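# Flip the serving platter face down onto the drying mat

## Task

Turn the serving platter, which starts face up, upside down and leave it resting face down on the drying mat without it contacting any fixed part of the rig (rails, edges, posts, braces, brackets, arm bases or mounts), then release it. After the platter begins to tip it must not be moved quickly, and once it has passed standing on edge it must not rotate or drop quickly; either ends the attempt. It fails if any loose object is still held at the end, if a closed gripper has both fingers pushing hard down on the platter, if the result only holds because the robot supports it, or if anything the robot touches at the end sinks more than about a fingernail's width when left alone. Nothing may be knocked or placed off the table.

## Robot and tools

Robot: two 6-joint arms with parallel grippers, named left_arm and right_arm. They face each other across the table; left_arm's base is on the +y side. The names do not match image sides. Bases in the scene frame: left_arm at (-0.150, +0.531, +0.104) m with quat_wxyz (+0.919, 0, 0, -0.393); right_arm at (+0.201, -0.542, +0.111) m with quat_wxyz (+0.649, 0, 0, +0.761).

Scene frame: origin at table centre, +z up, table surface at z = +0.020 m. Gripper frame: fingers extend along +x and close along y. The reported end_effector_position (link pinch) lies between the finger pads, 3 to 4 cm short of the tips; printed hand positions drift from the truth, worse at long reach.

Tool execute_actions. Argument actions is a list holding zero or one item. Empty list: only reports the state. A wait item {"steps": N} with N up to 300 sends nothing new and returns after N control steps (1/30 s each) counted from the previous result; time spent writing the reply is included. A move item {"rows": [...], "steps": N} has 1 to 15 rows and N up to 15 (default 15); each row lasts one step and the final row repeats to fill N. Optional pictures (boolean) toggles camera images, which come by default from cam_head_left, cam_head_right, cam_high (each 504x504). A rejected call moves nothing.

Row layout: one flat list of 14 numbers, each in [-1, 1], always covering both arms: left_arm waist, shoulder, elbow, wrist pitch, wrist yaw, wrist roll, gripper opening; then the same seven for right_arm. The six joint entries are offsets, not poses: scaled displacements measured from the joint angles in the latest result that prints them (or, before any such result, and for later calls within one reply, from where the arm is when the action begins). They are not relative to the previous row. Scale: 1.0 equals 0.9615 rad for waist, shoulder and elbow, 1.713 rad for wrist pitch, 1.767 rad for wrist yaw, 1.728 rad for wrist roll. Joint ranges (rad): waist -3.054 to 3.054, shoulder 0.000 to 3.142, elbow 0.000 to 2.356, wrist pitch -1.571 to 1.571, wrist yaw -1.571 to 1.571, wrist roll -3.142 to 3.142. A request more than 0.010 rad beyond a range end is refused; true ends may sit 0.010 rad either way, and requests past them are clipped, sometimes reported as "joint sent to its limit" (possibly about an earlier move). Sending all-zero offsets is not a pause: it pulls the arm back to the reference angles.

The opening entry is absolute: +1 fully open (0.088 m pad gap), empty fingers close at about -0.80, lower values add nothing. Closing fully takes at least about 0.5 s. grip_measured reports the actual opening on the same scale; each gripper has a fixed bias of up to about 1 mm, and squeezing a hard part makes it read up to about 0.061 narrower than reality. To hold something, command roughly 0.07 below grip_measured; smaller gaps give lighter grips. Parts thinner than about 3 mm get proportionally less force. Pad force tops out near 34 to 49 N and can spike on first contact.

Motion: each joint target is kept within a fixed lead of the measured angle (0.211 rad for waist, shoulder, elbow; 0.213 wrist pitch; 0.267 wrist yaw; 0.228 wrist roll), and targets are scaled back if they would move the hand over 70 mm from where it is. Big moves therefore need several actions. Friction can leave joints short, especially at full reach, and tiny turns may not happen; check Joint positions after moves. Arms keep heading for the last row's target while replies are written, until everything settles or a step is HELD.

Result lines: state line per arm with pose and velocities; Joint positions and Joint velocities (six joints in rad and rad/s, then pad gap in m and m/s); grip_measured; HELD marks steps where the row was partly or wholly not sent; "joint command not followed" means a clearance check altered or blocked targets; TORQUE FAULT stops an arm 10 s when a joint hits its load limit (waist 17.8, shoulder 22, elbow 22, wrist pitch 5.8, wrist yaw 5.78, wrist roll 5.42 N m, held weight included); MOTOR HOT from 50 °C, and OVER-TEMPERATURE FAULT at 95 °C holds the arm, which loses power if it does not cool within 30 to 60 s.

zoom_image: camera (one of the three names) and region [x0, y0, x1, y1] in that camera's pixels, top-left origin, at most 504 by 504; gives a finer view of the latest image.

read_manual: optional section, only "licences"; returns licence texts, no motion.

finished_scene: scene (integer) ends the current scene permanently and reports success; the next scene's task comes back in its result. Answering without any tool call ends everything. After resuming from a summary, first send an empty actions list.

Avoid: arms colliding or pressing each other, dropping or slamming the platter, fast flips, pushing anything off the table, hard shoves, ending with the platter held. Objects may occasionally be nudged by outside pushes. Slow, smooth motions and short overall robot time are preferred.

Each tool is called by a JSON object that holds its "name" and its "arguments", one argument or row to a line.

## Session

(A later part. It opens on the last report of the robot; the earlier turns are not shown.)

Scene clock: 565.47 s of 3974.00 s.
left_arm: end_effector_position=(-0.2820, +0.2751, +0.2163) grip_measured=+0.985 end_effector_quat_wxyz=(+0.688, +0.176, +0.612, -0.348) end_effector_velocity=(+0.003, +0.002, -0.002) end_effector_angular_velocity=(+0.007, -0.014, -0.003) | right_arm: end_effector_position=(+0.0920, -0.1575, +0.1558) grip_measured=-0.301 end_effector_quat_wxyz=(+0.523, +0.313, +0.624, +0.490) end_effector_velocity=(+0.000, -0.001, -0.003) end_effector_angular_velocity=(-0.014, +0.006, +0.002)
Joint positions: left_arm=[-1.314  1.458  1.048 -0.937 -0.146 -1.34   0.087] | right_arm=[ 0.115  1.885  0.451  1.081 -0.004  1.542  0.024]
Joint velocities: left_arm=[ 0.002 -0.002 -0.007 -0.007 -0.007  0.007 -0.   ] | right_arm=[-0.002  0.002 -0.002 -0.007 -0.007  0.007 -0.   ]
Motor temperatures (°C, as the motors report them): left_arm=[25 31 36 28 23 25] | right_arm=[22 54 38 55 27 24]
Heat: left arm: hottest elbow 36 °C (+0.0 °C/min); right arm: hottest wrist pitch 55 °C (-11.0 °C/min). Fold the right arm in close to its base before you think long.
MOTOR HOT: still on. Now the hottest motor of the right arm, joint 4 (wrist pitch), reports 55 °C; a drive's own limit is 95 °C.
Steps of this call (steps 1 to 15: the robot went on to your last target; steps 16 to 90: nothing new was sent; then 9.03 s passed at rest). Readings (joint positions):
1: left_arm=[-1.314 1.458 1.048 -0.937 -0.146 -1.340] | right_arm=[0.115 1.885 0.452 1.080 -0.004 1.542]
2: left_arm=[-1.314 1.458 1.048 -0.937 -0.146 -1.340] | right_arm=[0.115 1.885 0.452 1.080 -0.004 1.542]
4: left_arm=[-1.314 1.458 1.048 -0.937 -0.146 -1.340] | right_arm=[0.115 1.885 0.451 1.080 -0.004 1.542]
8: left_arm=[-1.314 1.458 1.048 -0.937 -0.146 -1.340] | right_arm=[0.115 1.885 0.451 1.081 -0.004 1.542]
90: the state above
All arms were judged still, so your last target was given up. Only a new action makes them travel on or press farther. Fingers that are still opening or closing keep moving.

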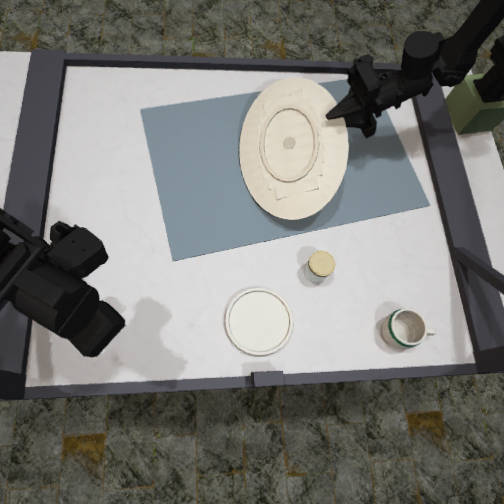

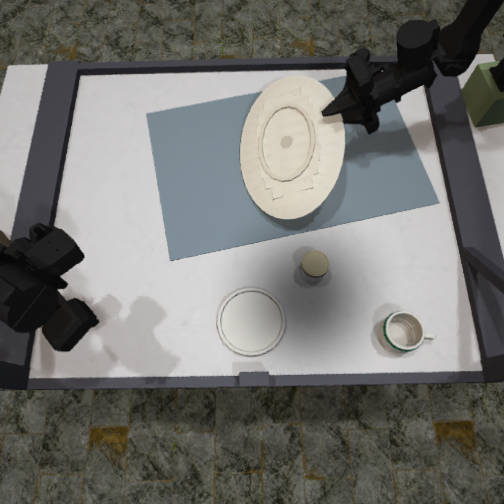

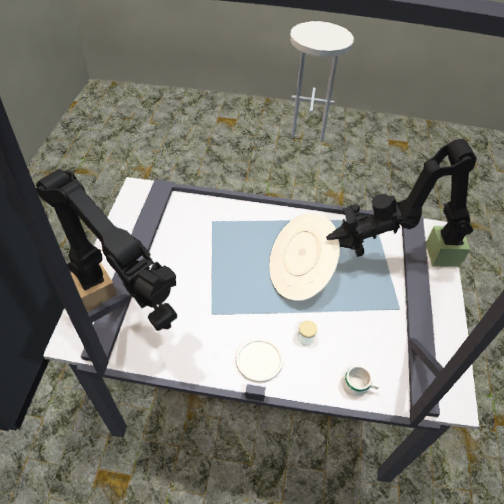

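{"name": "execute_actions", "arguments": {
  "actions": [
    {"rows": [[0,0,0,0,0,0,1,0,-0.012,0.008,0.015,0,0,-0.27],[0,0,0,0,0,0,1,0,-0.012,0.008,0.015,0,0,-0.24],[0,0,0,0,0,0,1,0,-0.012,0.008,0.015,0,0,-0.2],[0,0,0,0,0,0,1,0,-0.012,0.008,0.015,0,0,-0.16],[0,0,0,0,0,0,1,0,-0.012,0.008,0.015,0,0,-0.12],[0,0,0,0,0,0,1,0,-0.012,0.008,0.015,0,0,-0.08],[0,0,0,0,0,0,1,0,-0.012,0.008,0.015,0,0,-0.04],[0,0,0,0,0,0,1,0,-0.012,0.008,0.015,0,0,0.0],[0,0,0,0,0,0,1,0,-0.012,0.008,0.015,0,0,0.04],[0,0,0,0,0,0,1,0,-0.012,0.008,0.015,0,0,0.08],[0,0,0,0,0,0,1,0,-0.012,0.008,0.015,0,0,0.12],[0,0,0,0,0,0,1,0,-0.012,0.008,0.015,0,0,0.16],[0,0,0,0,0,0,1,0,-0.012,0.008,0.015,0,0,0.2],[0,0,0,0,0,0,1,0,-0.012,0.008,0.015,0,0,0.24],[0,0,0,0,0,0,1,0,-0.012,0.008,0.015,0,0,0.28]], "steps": 15}
  ],
  "pictures": false
}}

{"name": "execute_actions", "arguments": {
  "actions": [
    {"rows": [[0,0,0,0,0,0,1,0,-0.012,0.008,0.015,0,0,0.32],[0,0,0,0,0,0,1,0,-0.012,0.008,0.015,0,0,0.36],[0,0,0,0,0,0,1,0,-0.012,0.008,0.015,0,0,0.4],[0,0,0,0,0,0,1,0,-0.012,0.008,0.015,0,0,0.44],[0,0,0,0,0,0,1,0,-0.012,0.008,0.015,0,0,0.48],[0,0,0,0,0,0,1,0,-0.012,0.008,0.015,0,0,0.52],[0,0,0,0,0,0,1,0,-0.012,0.008,0.015,0,0,0.56],[0,0,0,0,0,0,1,0,-0.012,0.008,0.015,0,0,0.6],[0,0,0,0,0,0,1,0,-0.012,0.008,0.015,0,0,0.64],[0,0,0,0,0,0,1,0,-0.012,0.008,0.015,0,0,0.68],[0,0,0,0,0,0,1,0,-0.012,0.008,0.015,0,0,0.72],[0,0,0,0,0,0,1,0,-0.012,0.008,0.015,0,0,0.76],[0,0,0,0,0,0,1,0,-0.012,0.008,0.015,0,0,0.8],[0,0,0,0,0,0,1,0,-0.012,0.008,0.015,0,0,0.84],[0,0,0,0,0,0,1,0,-0.012,0.008,0.015,0,0,0.88]], "steps": 15}
  ]
}}

Scene clock: 580.53 s of 3974.00 s.
left_arm: end_effector_position=(-0.2820, +0.2751, +0.2163) grip_measured=+0.985 end_effector_quat_wxyz=(+0.688, +0.176, +0.612, -0.348) end_effector_velocity=(+0.001, +0.001, +0.001) end_effector_angular_velocity=(-0.002, -0.005, +0.006) | right_arm: end_effector_position=(+0.0922, -0.1583, +0.1556) grip_measured=+0.131 end_effector_quat_wxyz=(+0.523, +0.313, +0.624, +0.490) end_effector_velocity=(-0.000, +0.001, +0.005) end_effector_angular_velocity=(+0.026, -0.011, +0.012)
Joint positions: left_arm=[-1.314  1.458  1.048 -0.937 -0.146 -1.34   0.087] | right_arm=[ 0.115  1.885  0.448  1.085 -0.004  1.542  0.045]
Joint velocities: left_arm=[-0.002 -0.002  0.002 -0.007 -0.007 -0.007 -0.   ] | right_arm=[-0.002 -0.002 -0.002  0.022 -0.007 -0.022  0.056]
Motor temperatures (°C, as the motors report them): left_arm=[25 31 36 28 23 25] | right_arm=[22 50 37 56 27 24]
Heat: left arm: hottest elbow 36 °C (+0.0 °C/min); right arm: hottest wrist pitch 56 °C (-11.0 °C/min). Fold the right arm in close to its base before you think long.
MOTOR HOT: still on. Now the hottest motor of the right arm, joint 4 (wrist pitch), reports 56 °C; a drive's own limit is 95 °C.
Steps of this call (steps 1 to 90: nothing new was sent; then 11.57 s passed at rest; steps 91 to 105: all 15 steps of this action). Readings (joint positions):
91: left_arm=[-1.314 1.458 1.048 -0.937 -0.146 -1.340] | right_arm=[0.115 1.885 0.451 1.081 -0.004 1.542]
92: left_arm=[-1.314 1.458 1.048 -0.937 -0.146 -1.340] | right_arm=[0.115 1.885 0.451 1.082 -0.004 1.542]
94: left_arm=[-1.314 1.458 1.048 -0.937 -0.146 -1.340] | right_arm=[0.115 1.885 0.451 1.083 -0.004 1.542]
98: left_arm=[-1.314 1.458 1.048 -0.937 -0.146 -1.340] | right_arm=[0.115 1.885 0.449 1.084 -0.004 1.542]
105: the state above

Scene clock: 581.03 s of 3974.00 s.
left_arm: end_effector_position=(-0.2820, +0.2751, +0.2163) grip_measured=+0.985 end_effector_quat_wxyz=(+0.688, +0.176, +0.612, -0.348) end_effector_velocity=(-0.000, +0.003, -0.002) end_effector_angular_velocity=(+0.014, +0.002, +0.003) | right_arm: end_effector_position=(+0.0923, -0.1587, +0.1557) grip_measured=+0.727 end_effector_quat_wxyz=(+0.522, +0.314, +0.623, +0.490) end_effector_velocity=(+0.002, -0.001, +0.000) end_effector_angular_velocity=(+0.005, -0.008, -0.007)
Joint positions: left_arm=[-1.314  1.458  1.048 -0.937 -0.146 -1.34   0.087] | right_arm=[ 0.115  1.885  0.445  1.089 -0.004  1.542  0.075]
Joint velocities: left_arm=[-0.002  0.002 -0.002 -0.007  0.007 -0.007  0.   ] | right_arm=[-0.002 -0.002 -0.007  0.007  0.007 -0.007  0.058]
Motor temperatures (°C, as the motors report them): left_arm=[25 31 36 28 23 25] | right_arm=[22 50 37 56 27 24]
Heat: left arm: hottest elbow 36 °C (+0.0 °C/min); right arm: hottest wrist pitch 56 °C (-10.2 °C/min). Fold the right arm in close to its base before you think long.
MOTOR HOT: still on. Now the hottest motor of the right arm, joint 4 (wrist pitch), reports 56 °C; a drive's own limit is 95 °C.
Steps of this call (steps 1 to 15: all 15 steps of this action). Readings (joint positions):
1: left_arm=[-1.314 1.458 1.048 -0.937 -0.146 -1.340] | right_arm=[0.115 1.885 0.448 1.086 -0.004 1.542]
2: left_arm=[-1.314 1.458 1.048 -0.937 -0.146 -1.340] | right_arm=[0.115 1.885 0.447 1.087 -0.004 1.542]
4: left_arm=[-1.314 1.458 1.048 -0.937 -0.146 -1.340] | right_arm=[0.115 1.885 0.447 1.088 -0.004 1.542]
8: left_arm=[-1.314 1.458 1.048 -0.937 -0.146 -1.340] | right_arm=[0.115 1.885 0.446 1.088 -0.004 1.542]
15: the state above

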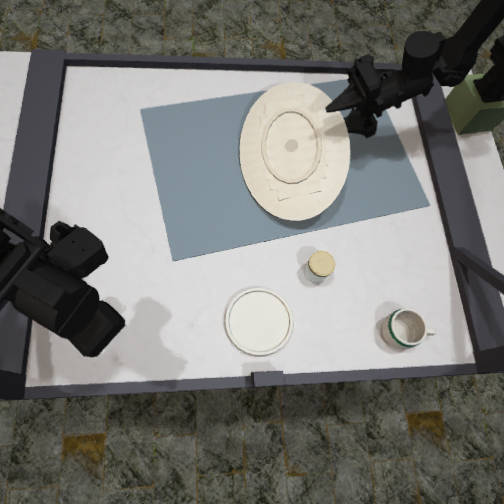

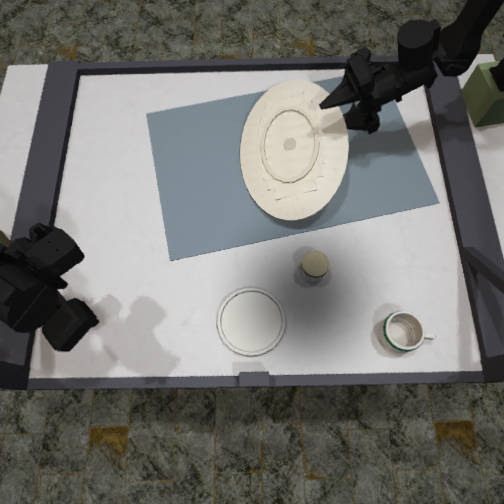

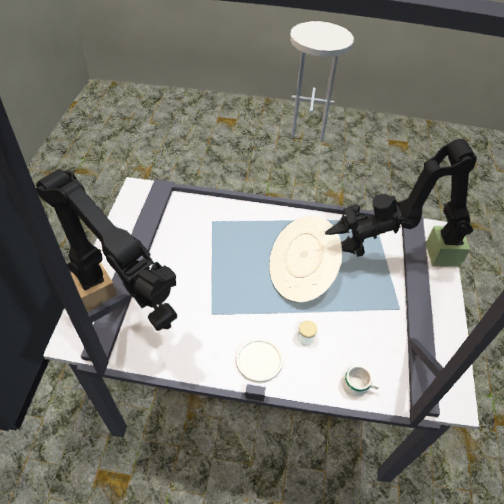

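{"name": "zoom_image", "arguments": {
  "camera": "cam_high",
  "region": [300, 190, 400, 290]
}}

{"name": "zoom_image", "arguments": {
  "camera": "cam_head_left",
  "region": [300, 60, 420, 180]
}}

Region (300, 190, 400, 290) of cam_high's 504x504 image, scaled by 5.040, with more detail than that image has.

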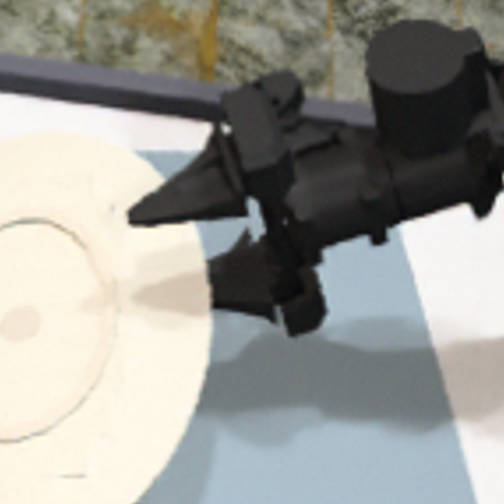

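Region (300, 60, 420, 180) of cam_head_left's 504x504 image, scaled by 4.200, with more detail than that image has.

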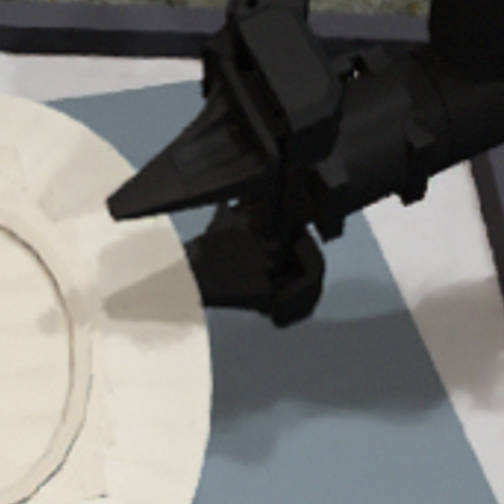

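{"name": "execute_actions", "arguments": {
  "actions": [
    {"rows": [[0,0,0,0,0,0,1,0,-0.006,0.012,0.006,0,0,0.9],[0,0,0,0,0,0,1,0,-0.003,0.012,0.003,0,0,0.91],[0,0,0,0,0,0,1,0,0.0,0.013,0.0,0,0,0.92],[0,0,0,0,0,0,1,0,0.002,0.013,-0.003,0,0,0.93],[0,0,0,0,0,0,1,0,0.004,0.013,-0.006,0,0,0.94],[0,0,0,0,0,0,1,0,0.006,0.014,-0.009,0,0,0.95],[0,0,0,0,0,0,1,0,0.008,0.014,-0.012,0,0,0.96],[0,0,0,0,0,0,1,0,0.011,0.014,-0.015,0,0,0.97],[0,0,0,0,0,0,1,0,0.013,0.015,-0.018,0,0,0.98],[0,0,0,0,0,0,1,0,0.015,0.015,-0.021,0,0,0.99],[0,0,0,0,0,0,1,0,0.017,0.015,-0.024,0,0,1],[0,0,0,0,0,0,1,0,0.019,0.015,-0.027,0,0,1],[0,0,0,0,0,0,1,0,0.022,0.015,-0.03,0,0,1],[0,0,0,0,0,0,1,0,0.024,0.015,-0.033,0,0,1],[0,0,0,0,0,0,1,0,0.026,0.015,-0.036,0,0,1]], "steps": 15}
  ],
  "pictures": false
}}

{"name": "execute_actions", "arguments": {
  "actions": [
    {"rows": [[0,0,0,0,0,0,1,0,0.006,0.014,-0.008,0,0,1],[0,0,0,0,0,0,1,0,0.008,0.014,-0.011,0,0,1],[0,0,0,0,0,0,1,0,0.01,0.014,-0.014,0,0,1],[0,0,0,0,0,0,1,0,0.012,0.014,-0.017,0,0,1],[0,0,0,0,0,0,1,0,0.014,0.014,-0.02,0,0,1],[0,0,0,0,0,0,1,0,0.016,0.015,-0.023,0,0,1],[0,0,0,0,0,0,1,0,0.018,0.015,-0.026,0,0,1],[0,0,0,0,0,0,1,0,0.02,0.015,-0.029,0,0,1],[0,0,0,0,0,0,1,0,0.022,0.015,-0.032,0,0,1],[0,0,0,0,0,0,1,0,0.024,0.015,-0.035,0,0,1],[0,0,0,0,0,0,1,0,0.026,0.016,-0.038,0,0,1],[0,0,0,0,0,0,1,0,0.028,0.016,-0.041,0,0,1],[0,0,0,0,0,0,1,0,0.03,0.016,-0.044,0,0,1],[0,0,0,0,0,0,1,0,0.032,0.016,-0.047,0,0,1],[0,0,0,0,0,0,1,0,0.034,0.016,-0.05,0,0,1]], "steps": 15}
  ],
  "pictures": false
}}

{"name": "execute_actions", "arguments": {
  "actions": [
    {"steps": 8}
  ]
}}

Scene clock: 629.63 s of 3974.00 s.
left_arm: end_effector_position=(-0.2820, +0.2751, +0.2163) grip_measured=+0.985 end_effector_quat_wxyz=(+0.688, +0.176, +0.612, -0.348) end_effector_velocity=(+0.001, +0.002, +0.001) end_effector_angular_velocity=(-0.002, -0.005, +0.006) | right_arm: end_effector_position=(+0.0942, -0.1652, +0.1343) grip_measured=+0.974 end_effector_quat_wxyz=(+0.542, +0.287, +0.637, +0.468) end_effector_velocity=(+0.006, -0.021, -0.059) end_effector_angular_velocity=(-0.227, -0.067, +0.007)
Joint positions: left_arm=[-1.314  1.458  1.048 -0.937 -0.146 -1.34   0.087] | right_arm=[ 0.115  1.91   0.445  1.03  -0.004  1.542  0.087]
Joint velocities: left_arm=[-0.002 -0.007 -0.002 -0.007 -0.007 -0.007 -0.   ] | right_arm=[-0.002  0.066 -0.002 -0.168 -0.007 -0.007  0.003]
Motor temperatures (°C, as the motors report them): left_arm=[25 31 36 28 23 25] | right_arm=[22 46 35 58 27 24]
Heat: left arm: hottest elbow 36 °C (+0.0 °C/min); right arm: hottest wrist pitch 58 °C (+3.0 °C/min). Fold the right arm in close to its base before you think long.
MOTOR HOT: still on. Now the hottest motor of the right arm, joint 4 (wrist pitch), reports 58 °C; a drive's own limit is 95 °C.
Steps of this call (steps 1 to 15: the robot went on to your last target; steps 16 to 90: nothing new was sent; then 45.10 s passed at rest; steps 91 to 105: all 15 steps of this action). Readings (joint positions):
91: left_arm=[-1.314 1.458 1.048 -0.937 -0.146 -1.340] | right_arm=[0.115 1.885 0.445 1.089 -0.004 1.542]
92: left_arm=[-1.314 1.458 1.048 -0.937 -0.146 -1.340] | right_arm=[0.115 1.885 0.445 1.088 -0.004 1.542]
94: left_arm=[-1.314 1.458 1.048 -0.937 -0.146 -1.340] | right_arm=[0.115 1.886 0.445 1.083 -0.004 1.542]
98: left_arm=[-1.314 1.458 1.048 -0.937 -0.146 -1.340] | right_arm=[0.115 1.895 0.445 1.066 -0.004 1.542]
105: the state above

Scene clock: 630.13 s of 3974.00 s.
left_arm: end_effector_position=(-0.2820, +0.2751, +0.2163) grip_measured=+0.985 end_effector_quat_wxyz=(+0.688, +0.176, +0.612, -0.348) end_effector_velocity=(+0.001, +0.000, +0.000) end_effector_angular_velocity=(-0.010, -0.000, +0.006) | right_arm: end_effector_position=(+0.0974, -0.1768, +0.1056) grip_measured=+0.983 end_effector_quat_wxyz=(+0.567, +0.248, +0.654, +0.435) end_effector_velocity=(+0.007, -0.026, -0.054) end_effector_angular_velocity=(-0.223, -0.065, +0.008)
Joint positions: left_arm=[-1.314  1.458  1.048 -0.937 -0.146 -1.34   0.087] | right_arm=[ 0.115  1.944  0.445  0.946 -0.004  1.542  0.087]
Joint velocities: left_arm=[-0.002 -0.007 -0.007  0.007 -0.007 -0.007 -0.   ] | right_arm=[-0.002  0.061 -0.002 -0.168 -0.007 -0.007  0.   ]
Motor temperatures (°C, as the motors report them): left_arm=[25 31 36 28 23 25] | right_arm=[22 46 35 58 27 24]
Heat: left arm: hottest elbow 36 °C (+0.0 °C/min); right arm: hottest wrist pitch 58 °C (+3.0 °C/min). Fold the right arm in close to its base before you think long.
MOTOR HOT: still on. Now the hottest motor of the right arm, joint 4 (wrist pitch), reports 58 °C; a drive's own limit is 95 °C.
Steps of this call (steps 1 to 15: all 15 steps of this action). Readings (joint positions):
1: left_arm=[-1.314 1.458 1.048 -0.937 -0.146 -1.340] | right_arm=[0.115 1.913 0.445 1.025 -0.004 1.542]
2: left_arm=[-1.314 1.458 1.048 -0.937 -0.146 -1.340] | right_arm=[0.115 1.915 0.445 1.019 -0.004 1.542]
4: left_arm=[-1.314 1.458 1.048 -0.937 -0.146 -1.340] | right_arm=[0.115 1.920 0.445 1.006 -0.004 1.542]
8: left_arm=[-1.314 1.458 1.048 -0.937 -0.146 -1.340] | right_arm=[0.115 1.930 0.445 0.984 -0.004 1.542]
15: the state above

Scene clock: 630.40 s of 3974.00 s.
left_arm: end_effector_position=(-0.2820, +0.2751, +0.2163) grip_measured=+0.985 end_effector_quat_wxyz=(+0.688, +0.176, +0.612, -0.348) end_effector_velocity=(+0.005, -0.000, +0.000) end_effector_angular_velocity=(-0.005, -0.020, +0.014) | right_arm: end_effector_position=(+0.0982, -0.1795, +0.0997) grip_measured=+0.983 end_effector_quat_wxyz=(+0.572, +0.240, +0.657, +0.428) end_effector_velocity=(+0.003, -0.003, -0.004) end_effector_angular_velocity=(-0.012, -0.018, +0.011)
Joint positions: left_arm=[-1.314  1.458  1.048 -0.937 -0.146 -1.34   0.087] | right_arm=[ 0.115  1.952  0.445  0.929 -0.004  1.542  0.087]
Joint velocities: left_arm=[ 0.002 -0.002 -0.002 -0.007 -0.022 -0.007 -0.   ] | right_arm=[-0.007  0.002 -0.007 -0.007 -0.007 -0.022 -0.   ]
Motor temperatures (°C, as the motors report them): left_arm=[25 31 36 28 23 25] | right_arm=[22 46 35 58 27 24]
Heat: left arm: hottest elbow 36 °C (+0.0 °C/min); right arm: hottest wrist pitch 58 °C (+3.0 °C/min). Fold the right arm in close to its base before you think long.
MOTOR HOT: still on. Now the hottest motor of the right arm, joint 4 (wrist pitch), reports 58 °C; a drive's own limit is 95 °C.
Steps of this call (steps 1 to 8: the robot went on to your last target). Readings (joint positions):
1: left_arm=[-1.314 1.458 1.048 -0.937 -0.146 -1.340] | right_arm=[0.115 1.946 0.445 0.941 -0.004 1.542]
2: left_arm=[-1.314 1.458 1.048 -0.937 -0.146 -1.340] | right_arm=[0.115 1.948 0.445 0.937 -0.004 1.542]
4: left_arm=[-1.314 1.458 1.048 -0.937 -0.146 -1.340] | right_arm=[0.115 1.951 0.445 0.932 -0.004 1.542]
8: the state above

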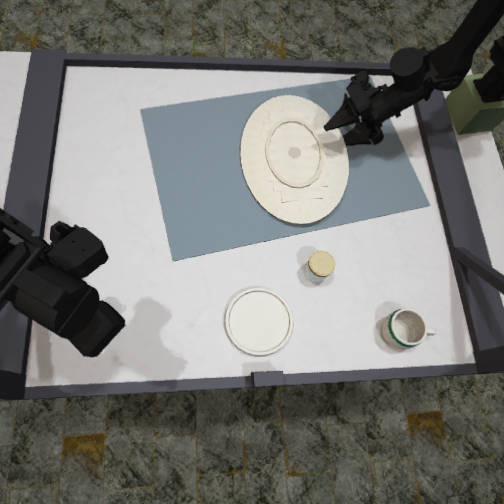

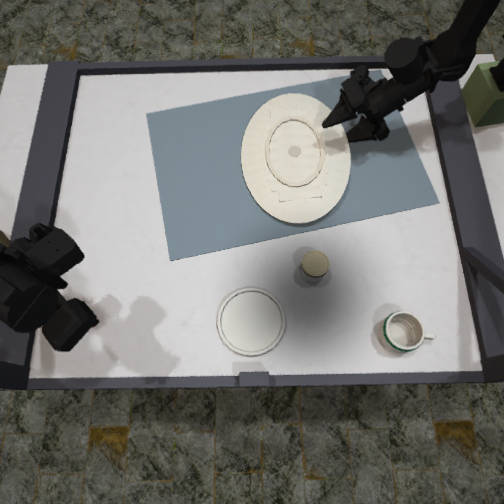

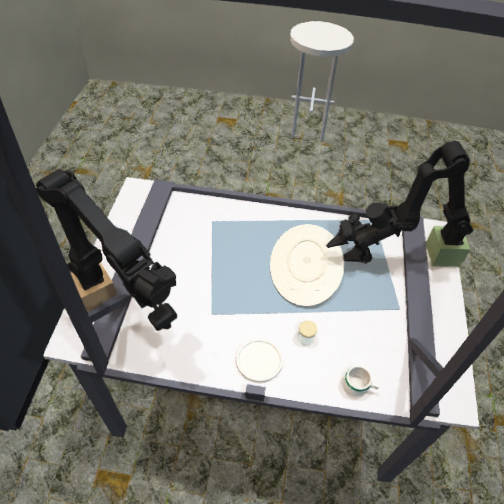

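{"name": "zoom_image", "arguments": {
  "camera": "cam_high",
  "region": [310, 210, 390, 290]
}}

Region (310, 210, 390, 290) of cam_high's 504x504 image, scaled by 6.300, with more detail than that image has.

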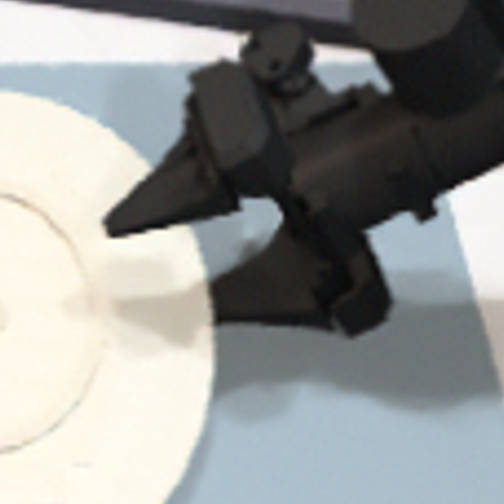

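{"name": "execute_actions", "arguments": {
  "actions": [
    {"rows": [[0,0,0,0,0,0,1,0,-0.012,0.02,0.008,0,0,1],[0,0,0,0,0,0,1,0,-0.013,0.025,0.005,0,0,1],[0,0,0,0,0,0,1,0,-0.013,0.03,0.0,0,0,1],[0,0,0,0,0,0,1,0,-0.014,0.034,-0.005,0,0,1],[0,0,0,0,0,0,1,0,-0.014,0.038,-0.011,0,0,1],[0,0,0,0,0,0,1,0,-0.015,0.042,-0.016,0,0,1],[0,0,0,0,0,0,1,0,-0.015,0.046,-0.022,0,0,1],[0,0,0,0,0,0,1,0,-0.016,0.05,-0.027,0,0,1],[0,0,0,0,0,0,1,0,-0.016,0.054,-0.032,0,0,1],[0,0,0,0,0,0,1,0,-0.017,0.058,-0.038,0,0,1],[0,0,0,0,0,0,1,0,-0.017,0.062,-0.043,0,0,1],[0,0,0,0,0,0,1,0,-0.018,0.066,-0.049,0,0,1],[0,0,0,0,0,0,1,0,-0.018,0.07,-0.054,0,0,1],[0,0,0,0,0,0,1,0,-0.019,0.074,-0.06,0,0,1],[0,0,0,0,0,0,1,0,-0.02,0.078,-0.065,0,0,1]], "steps": 15}
  ],
  "pictures": false
}}

{"name": "execute_actions", "arguments": {
  "actions": [
    {"steps": 10}
  ],
  "pictures": false
}}

Scene clock: 648.70 s of 3974.00 s.
left_arm: end_effector_position=(-0.2820, +0.2751, +0.2163) grip_measured=+0.985 end_effector_quat_wxyz=(+0.688, +0.176, +0.612, -0.348) end_effector_velocity=(-0.000, +0.003, +0.001) end_effector_angular_velocity=(+0.006, +0.003, -0.011) | right_arm: end_effector_position=(+0.0982, -0.1803, +0.0924) grip_measured=+0.983 end_effector_quat_wxyz=(+0.583, +0.221, +0.664, +0.413) end_effector_velocity=(-0.030, +0.106, +0.101) end_effector_angular_velocity=(+0.338, +0.106, -0.001)
Joint positions: left_arm=[-1.314  1.458  1.048 -0.937 -0.146 -1.34   0.087] | right_arm=[ 0.115  1.949  0.47   0.845 -0.004  1.542  0.087]
Joint velocities: left_arm=[-0.002 -0.007 -0.002 -0.007  0.007  0.007 -0.   ] | right_arm=[-0.002 -0.09   0.271 -0.007 -0.007  0.007  0.   ]
Motor temperatures (°C, as the motors report them): left_arm=[25 31 36 28 23 25] | right_arm=[22 45 35 57 27 24]
Heat: left arm: hottest elbow 36 °C (+0.0 °C/min); right arm: hottest wrist pitch 57 °C (+0.0 °C/min). Fold the right arm in close to its base before you think long.
MOTOR HOT: still on. Now the hottest motor of the right arm, joint 4 (wrist pitch), reports 57 °C; a drive's own limit is 95 °C.
Steps of this call (steps 1 to 30: the robot went on to your last target; steps 31 to 90: nothing new was sent; then 14.80 s passed at rest; steps 91 to 105: all 15 steps of this action). Readings (joint positions):
91: left_arm=[-1.314 1.458 1.048 -0.937 -0.146 -1.340] | right_arm=[0.115 1.952 0.445 0.926 -0.004 1.542]
92: left_arm=[-1.314 1.458 1.048 -0.937 -0.146 -1.340] | right_arm=[0.115 1.952 0.445 0.925 -0.004 1.542]
94: left_arm=[-1.314 1.458 1.048 -0.937 -0.146 -1.340] | right_arm=[0.115 1.952 0.445 0.919 -0.004 1.542]
98: left_arm=[-1.314 1.458 1.048 -0.937 -0.146 -1.340] | right_arm=[0.115 1.952 0.447 0.889 -0.004 1.542]
105: the state above

Scene clock: 649.03 s of 3974.00 s.
left_arm: end_effector_position=(-0.2820, +0.2751, +0.2163) grip_measured=+0.985 end_effector_quat_wxyz=(+0.688, +0.176, +0.612, -0.348) end_effector_velocity=(+0.003, +0.004, +0.000) end_effector_angular_velocity=(+0.011, -0.013, +0.006) | right_arm: end_effector_position=(+0.0942, -0.1661, +0.1050) grip_measured=+0.983 end_effector_quat_wxyz=(+0.576, +0.233, +0.660, +0.423) end_effector_velocity=(-0.002, -0.000, +0.002) end_effector_angular_velocity=(+0.008, +0.000, +0.013)
Joint positions: left_arm=[-1.314  1.458  1.048 -0.937 -0.146 -1.34   0.087] | right_arm=[ 0.115  1.935  0.515  0.821 -0.004  1.542  0.087]
Joint velocities: left_arm=[-0.002 -0.007 -0.002 -0.022 -0.007 -0.007 -0.   ] | right_arm=[ 0.002 -0.002 -0.002  0.007 -0.007 -0.007 -0.   ]
Motor temperatures (°C, as the motors report them): left_arm=[25 31 36 28 23 25] | right_arm=[22 45 35 57 27 24]
Heat: left arm: hottest elbow 36 °C (+0.0 °C/min); right arm: hottest wrist pitch 57 °C (+0.0 °C/min). Fold the right arm in close to its base before you think long.
MOTOR HOT: still on. Now the hottest motor of the right arm, joint 4 (wrist pitch), reports 57 °C; a drive's own limit is 95 °C.
Steps of this call (steps 1 to 10: the robot went on to your last target). Readings (joint positions):
1: left_arm=[-1.314 1.458 1.048 -0.937 -0.146 -1.340] | right_arm=[0.115 1.946 0.483 0.844 -0.004 1.542]
2: left_arm=[-1.314 1.458 1.048 -0.937 -0.146 -1.340] | right_arm=[0.115 1.944 0.495 0.842 -0.004 1.542]
4: left_arm=[-1.314 1.458 1.048 -0.937 -0.146 -1.340] | right_arm=[0.115 1.937 0.511 0.836 -0.004 1.542]
8: left_arm=[-1.314 1.458 1.048 -0.937 -0.146 -1.340] | right_arm=[0.115 1.935 0.515 0.822 -0.004 1.542]
10: the state above

{"name": "execute_actions", "arguments": {
  "actions": []
}}

{"name": "zoom_image", "arguments": {
  "camera": "cam_high",
  "region": [300, 200, 400, 300]
}}

Scene clock: 650.87 s of 3974.00 s.
left_arm: end_effector_position=(-0.2820, +0.2751, +0.2163) grip_measured=+0.985 end_effector_quat_wxyz=(+0.688, +0.176, +0.612, -0.348) end_effector_velocity=(+0.003, +0.001, +0.000) end_effector_angular_velocity=(-0.005, -0.020, +0.009) | right_arm: end_effector_position=(+0.0942, -0.1663, +0.1047) grip_measured=+0.983 end_effector_quat_wxyz=(+0.577, +0.232, +0.660, +0.422) end_effector_velocity=(+0.000, -0.001, +0.000) end_effector_angular_velocity=(-0.000, +0.010, -0.001)
Joint positions: left_arm=[-1.314  1.458  1.048 -0.937 -0.146 -1.34   0.087] | right_arm=[ 0.115  1.935  0.515  0.82  -0.004  1.542  0.087]
Joint velocities: left_arm=[-0.002 -0.002 -0.002 -0.007 -0.022 -0.007  0.   ] | right_arm=[-0.002 -0.002 -0.007  0.007 -0.007  0.007 -0.   ]
Motor temperatures (°C, as the motors report them): left_arm=[25 31 36 28 23 25] | right_arm=[22 45 35 57 27 24]
Heat: left arm: hottest elbow 36 °C (+0.0 °C/min); right arm: hottest wrist pitch 57 °C (+0.0 °C/min). Fold the right arm in close to its base before you think long.
MOTOR HOT: still on. Now the hottest motor of the right arm, joint 4 (wrist pitch), reports 57 °C; a drive's own limit is 95 °C.
Steps of this call (steps 1 to 30: the robot went on to your last target; steps 31 to 55: nothing new was sent). Readings (joint positions):
1: left_arm=[-1.314 1.458 1.048 -0.937 -0.146 -1.340] | right_arm=[0.115 1.935 0.515 0.821 -0.004 1.542]
2: left_arm=[-1.314 1.458 1.048 -0.937 -0.146 -1.340] | right_arm=[0.115 1.935 0.515 0.821 -0.004 1.542]
4: left_arm=[-1.314 1.458 1.048 -0.937 -0.146 -1.340] | right_arm=[0.115 1.935 0.515 0.820 -0.004 1.542]
8: left_arm=[-1.314 1.458 1.048 -0.937 -0.146 -1.340] | right_arm=[0.115 1.935 0.515 0.820 -0.004 1.542]
55: the state above
All arms were judged still, so your last target was given up. Only a new action makes them travel on or press farther. Fingers that are still opening or closing keep moving.

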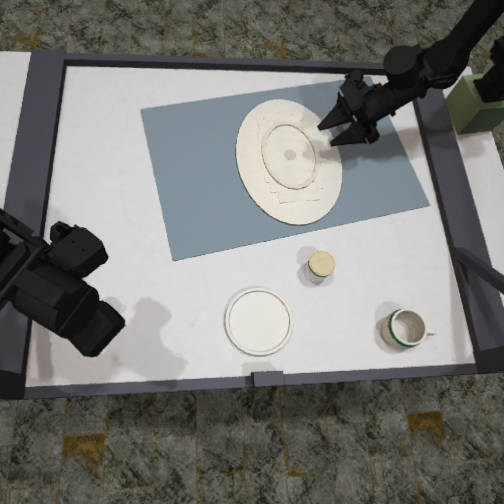

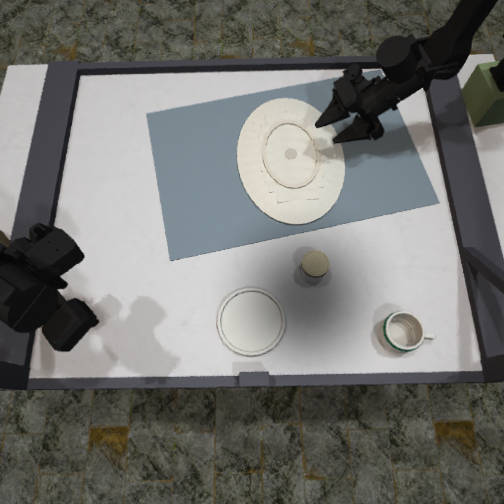

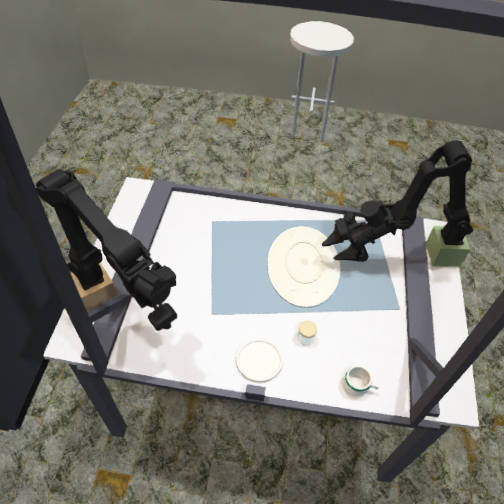

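Region (300, 200, 400, 300) of cam_high's 504x504 image, scaled by 5.040, with more detail than that image has.

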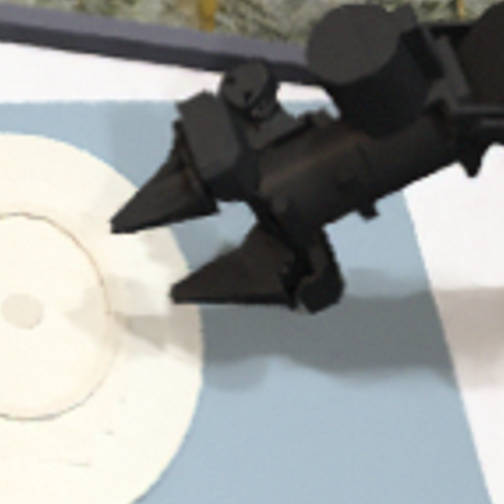

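{"name": "execute_actions", "arguments": {
  "actions": [
    {"rows": [[0,0,0,0,0,0,1,0,-0.02,0,0,0,0,1],[0,0,0,0,0,0,1,0,-0.04,0,0,0,0,1],[0,0,0,0,0,0,1,0,-0.06,-0.01,0,0,0,1],[0,0,0,0,0,0,1,0,-0.08,-0.02,0,0,0,1],[0,0,0,0,0,0,1,0,-0.1,-0.03,0,0,0,1],[0,0,0,0,0,0,1,0,-0.12,-0.04,0,0,0,1],[0,0,0,0,0,0,1,0,-0.14,-0.05,0,0,0,1],[0,0,0,0,0,0,1,0,-0.16,-0.06,0,0,0,1],[0,0,0,0,0,0,1,0,-0.18,-0.07,0,0,0,1],[0,0,0,0,0,0,1,0,-0.2,-0.08,0,0,0,1]], "steps": 15}
  ]
}}

{"name": "finished_scene", "arguments": {
  "scene": 1
}}

Scene clock: 655.70 s of 3974.00 s.
left_arm: end_effector_position=(-0.2820, +0.2751, +0.2163) grip_measured=+0.985 end_effector_quat_wxyz=(+0.688, +0.176, +0.612, -0.348) end_effector_velocity=(+0.001, +0.000, +0.001) end_effector_angular_velocity=(-0.009, -0.018, +0.005) | right_arm: end_effector_position=(+0.0955, -0.1706, +0.1509) grip_measured=+0.983 end_effector_quat_wxyz=(+0.553, +0.270, +0.645, +0.454) end_effector_velocity=(+0.000, -0.016, +0.022) end_effector_angular_velocity=(+0.044, +0.016, +0.025)
Joint positions: left_arm=[-1.314  1.458  1.048 -0.937 -0.146 -1.34   0.087] | right_arm=[ 0.115  1.764  0.458  0.82  -0.004  1.542  0.087]
Joint velocities: left_arm=[-0.007 -0.002  0.002 -0.007 -0.022 -0.007 -0.   ] | right_arm=[ 0.002 -0.125 -0.071 -0.007 -0.022 -0.007 -0.   ]
Motor temperatures (°C, as the motors report them): left_arm=[25 31 36 28 23 25] | right_arm=[22 45 35 55 27 24]
Heat: left arm: hottest elbow 36 °C (+0.0 °C/min); right arm: hottest wrist pitch 55 °C (-2.0 °C/min). Fold the right arm in close to its base before you think long.
MOTOR HOT: still on. Now the hottest motor of the right arm, joint 4 (wrist pitch), reports 55 °C; a drive's own limit is 95 °C.
Steps of this call (steps 1 to 90: nothing new was sent; then 1.33 s passed at rest; steps 91 to 105: all 15 steps of this action). Readings (joint positions):
91: left_arm=[-1.314 1.458 1.048 -0.937 -0.146 -1.340] | right_arm=[0.115 1.934 0.515 0.820 -0.004 1.542]
92: left_arm=[-1.314 1.458 1.048 -0.937 -0.146 -1.340] | right_arm=[0.115 1.931 0.515 0.818 -0.004 1.542]
94: left_arm=[-1.314 1.458 1.048 -0.937 -0.146 -1.340] | right_arm=[0.115 1.915 0.514 0.817 -0.004 1.542]
98: left_arm=[-1.314 1.458 1.048 -0.937 -0.146 -1.340] | right_arm=[0.115 1.850 0.498 0.819 -0.004 1.542]
105: the state above

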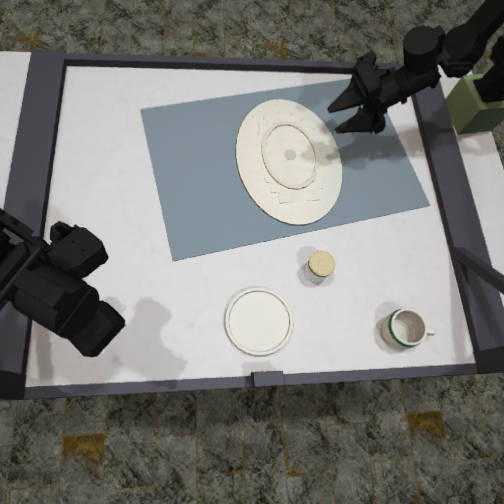

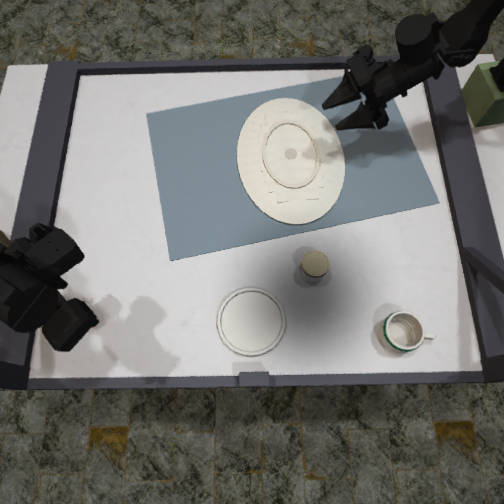

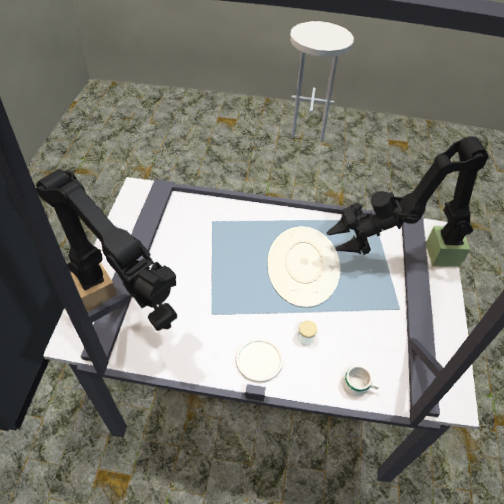

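The scene is finished: the task was done.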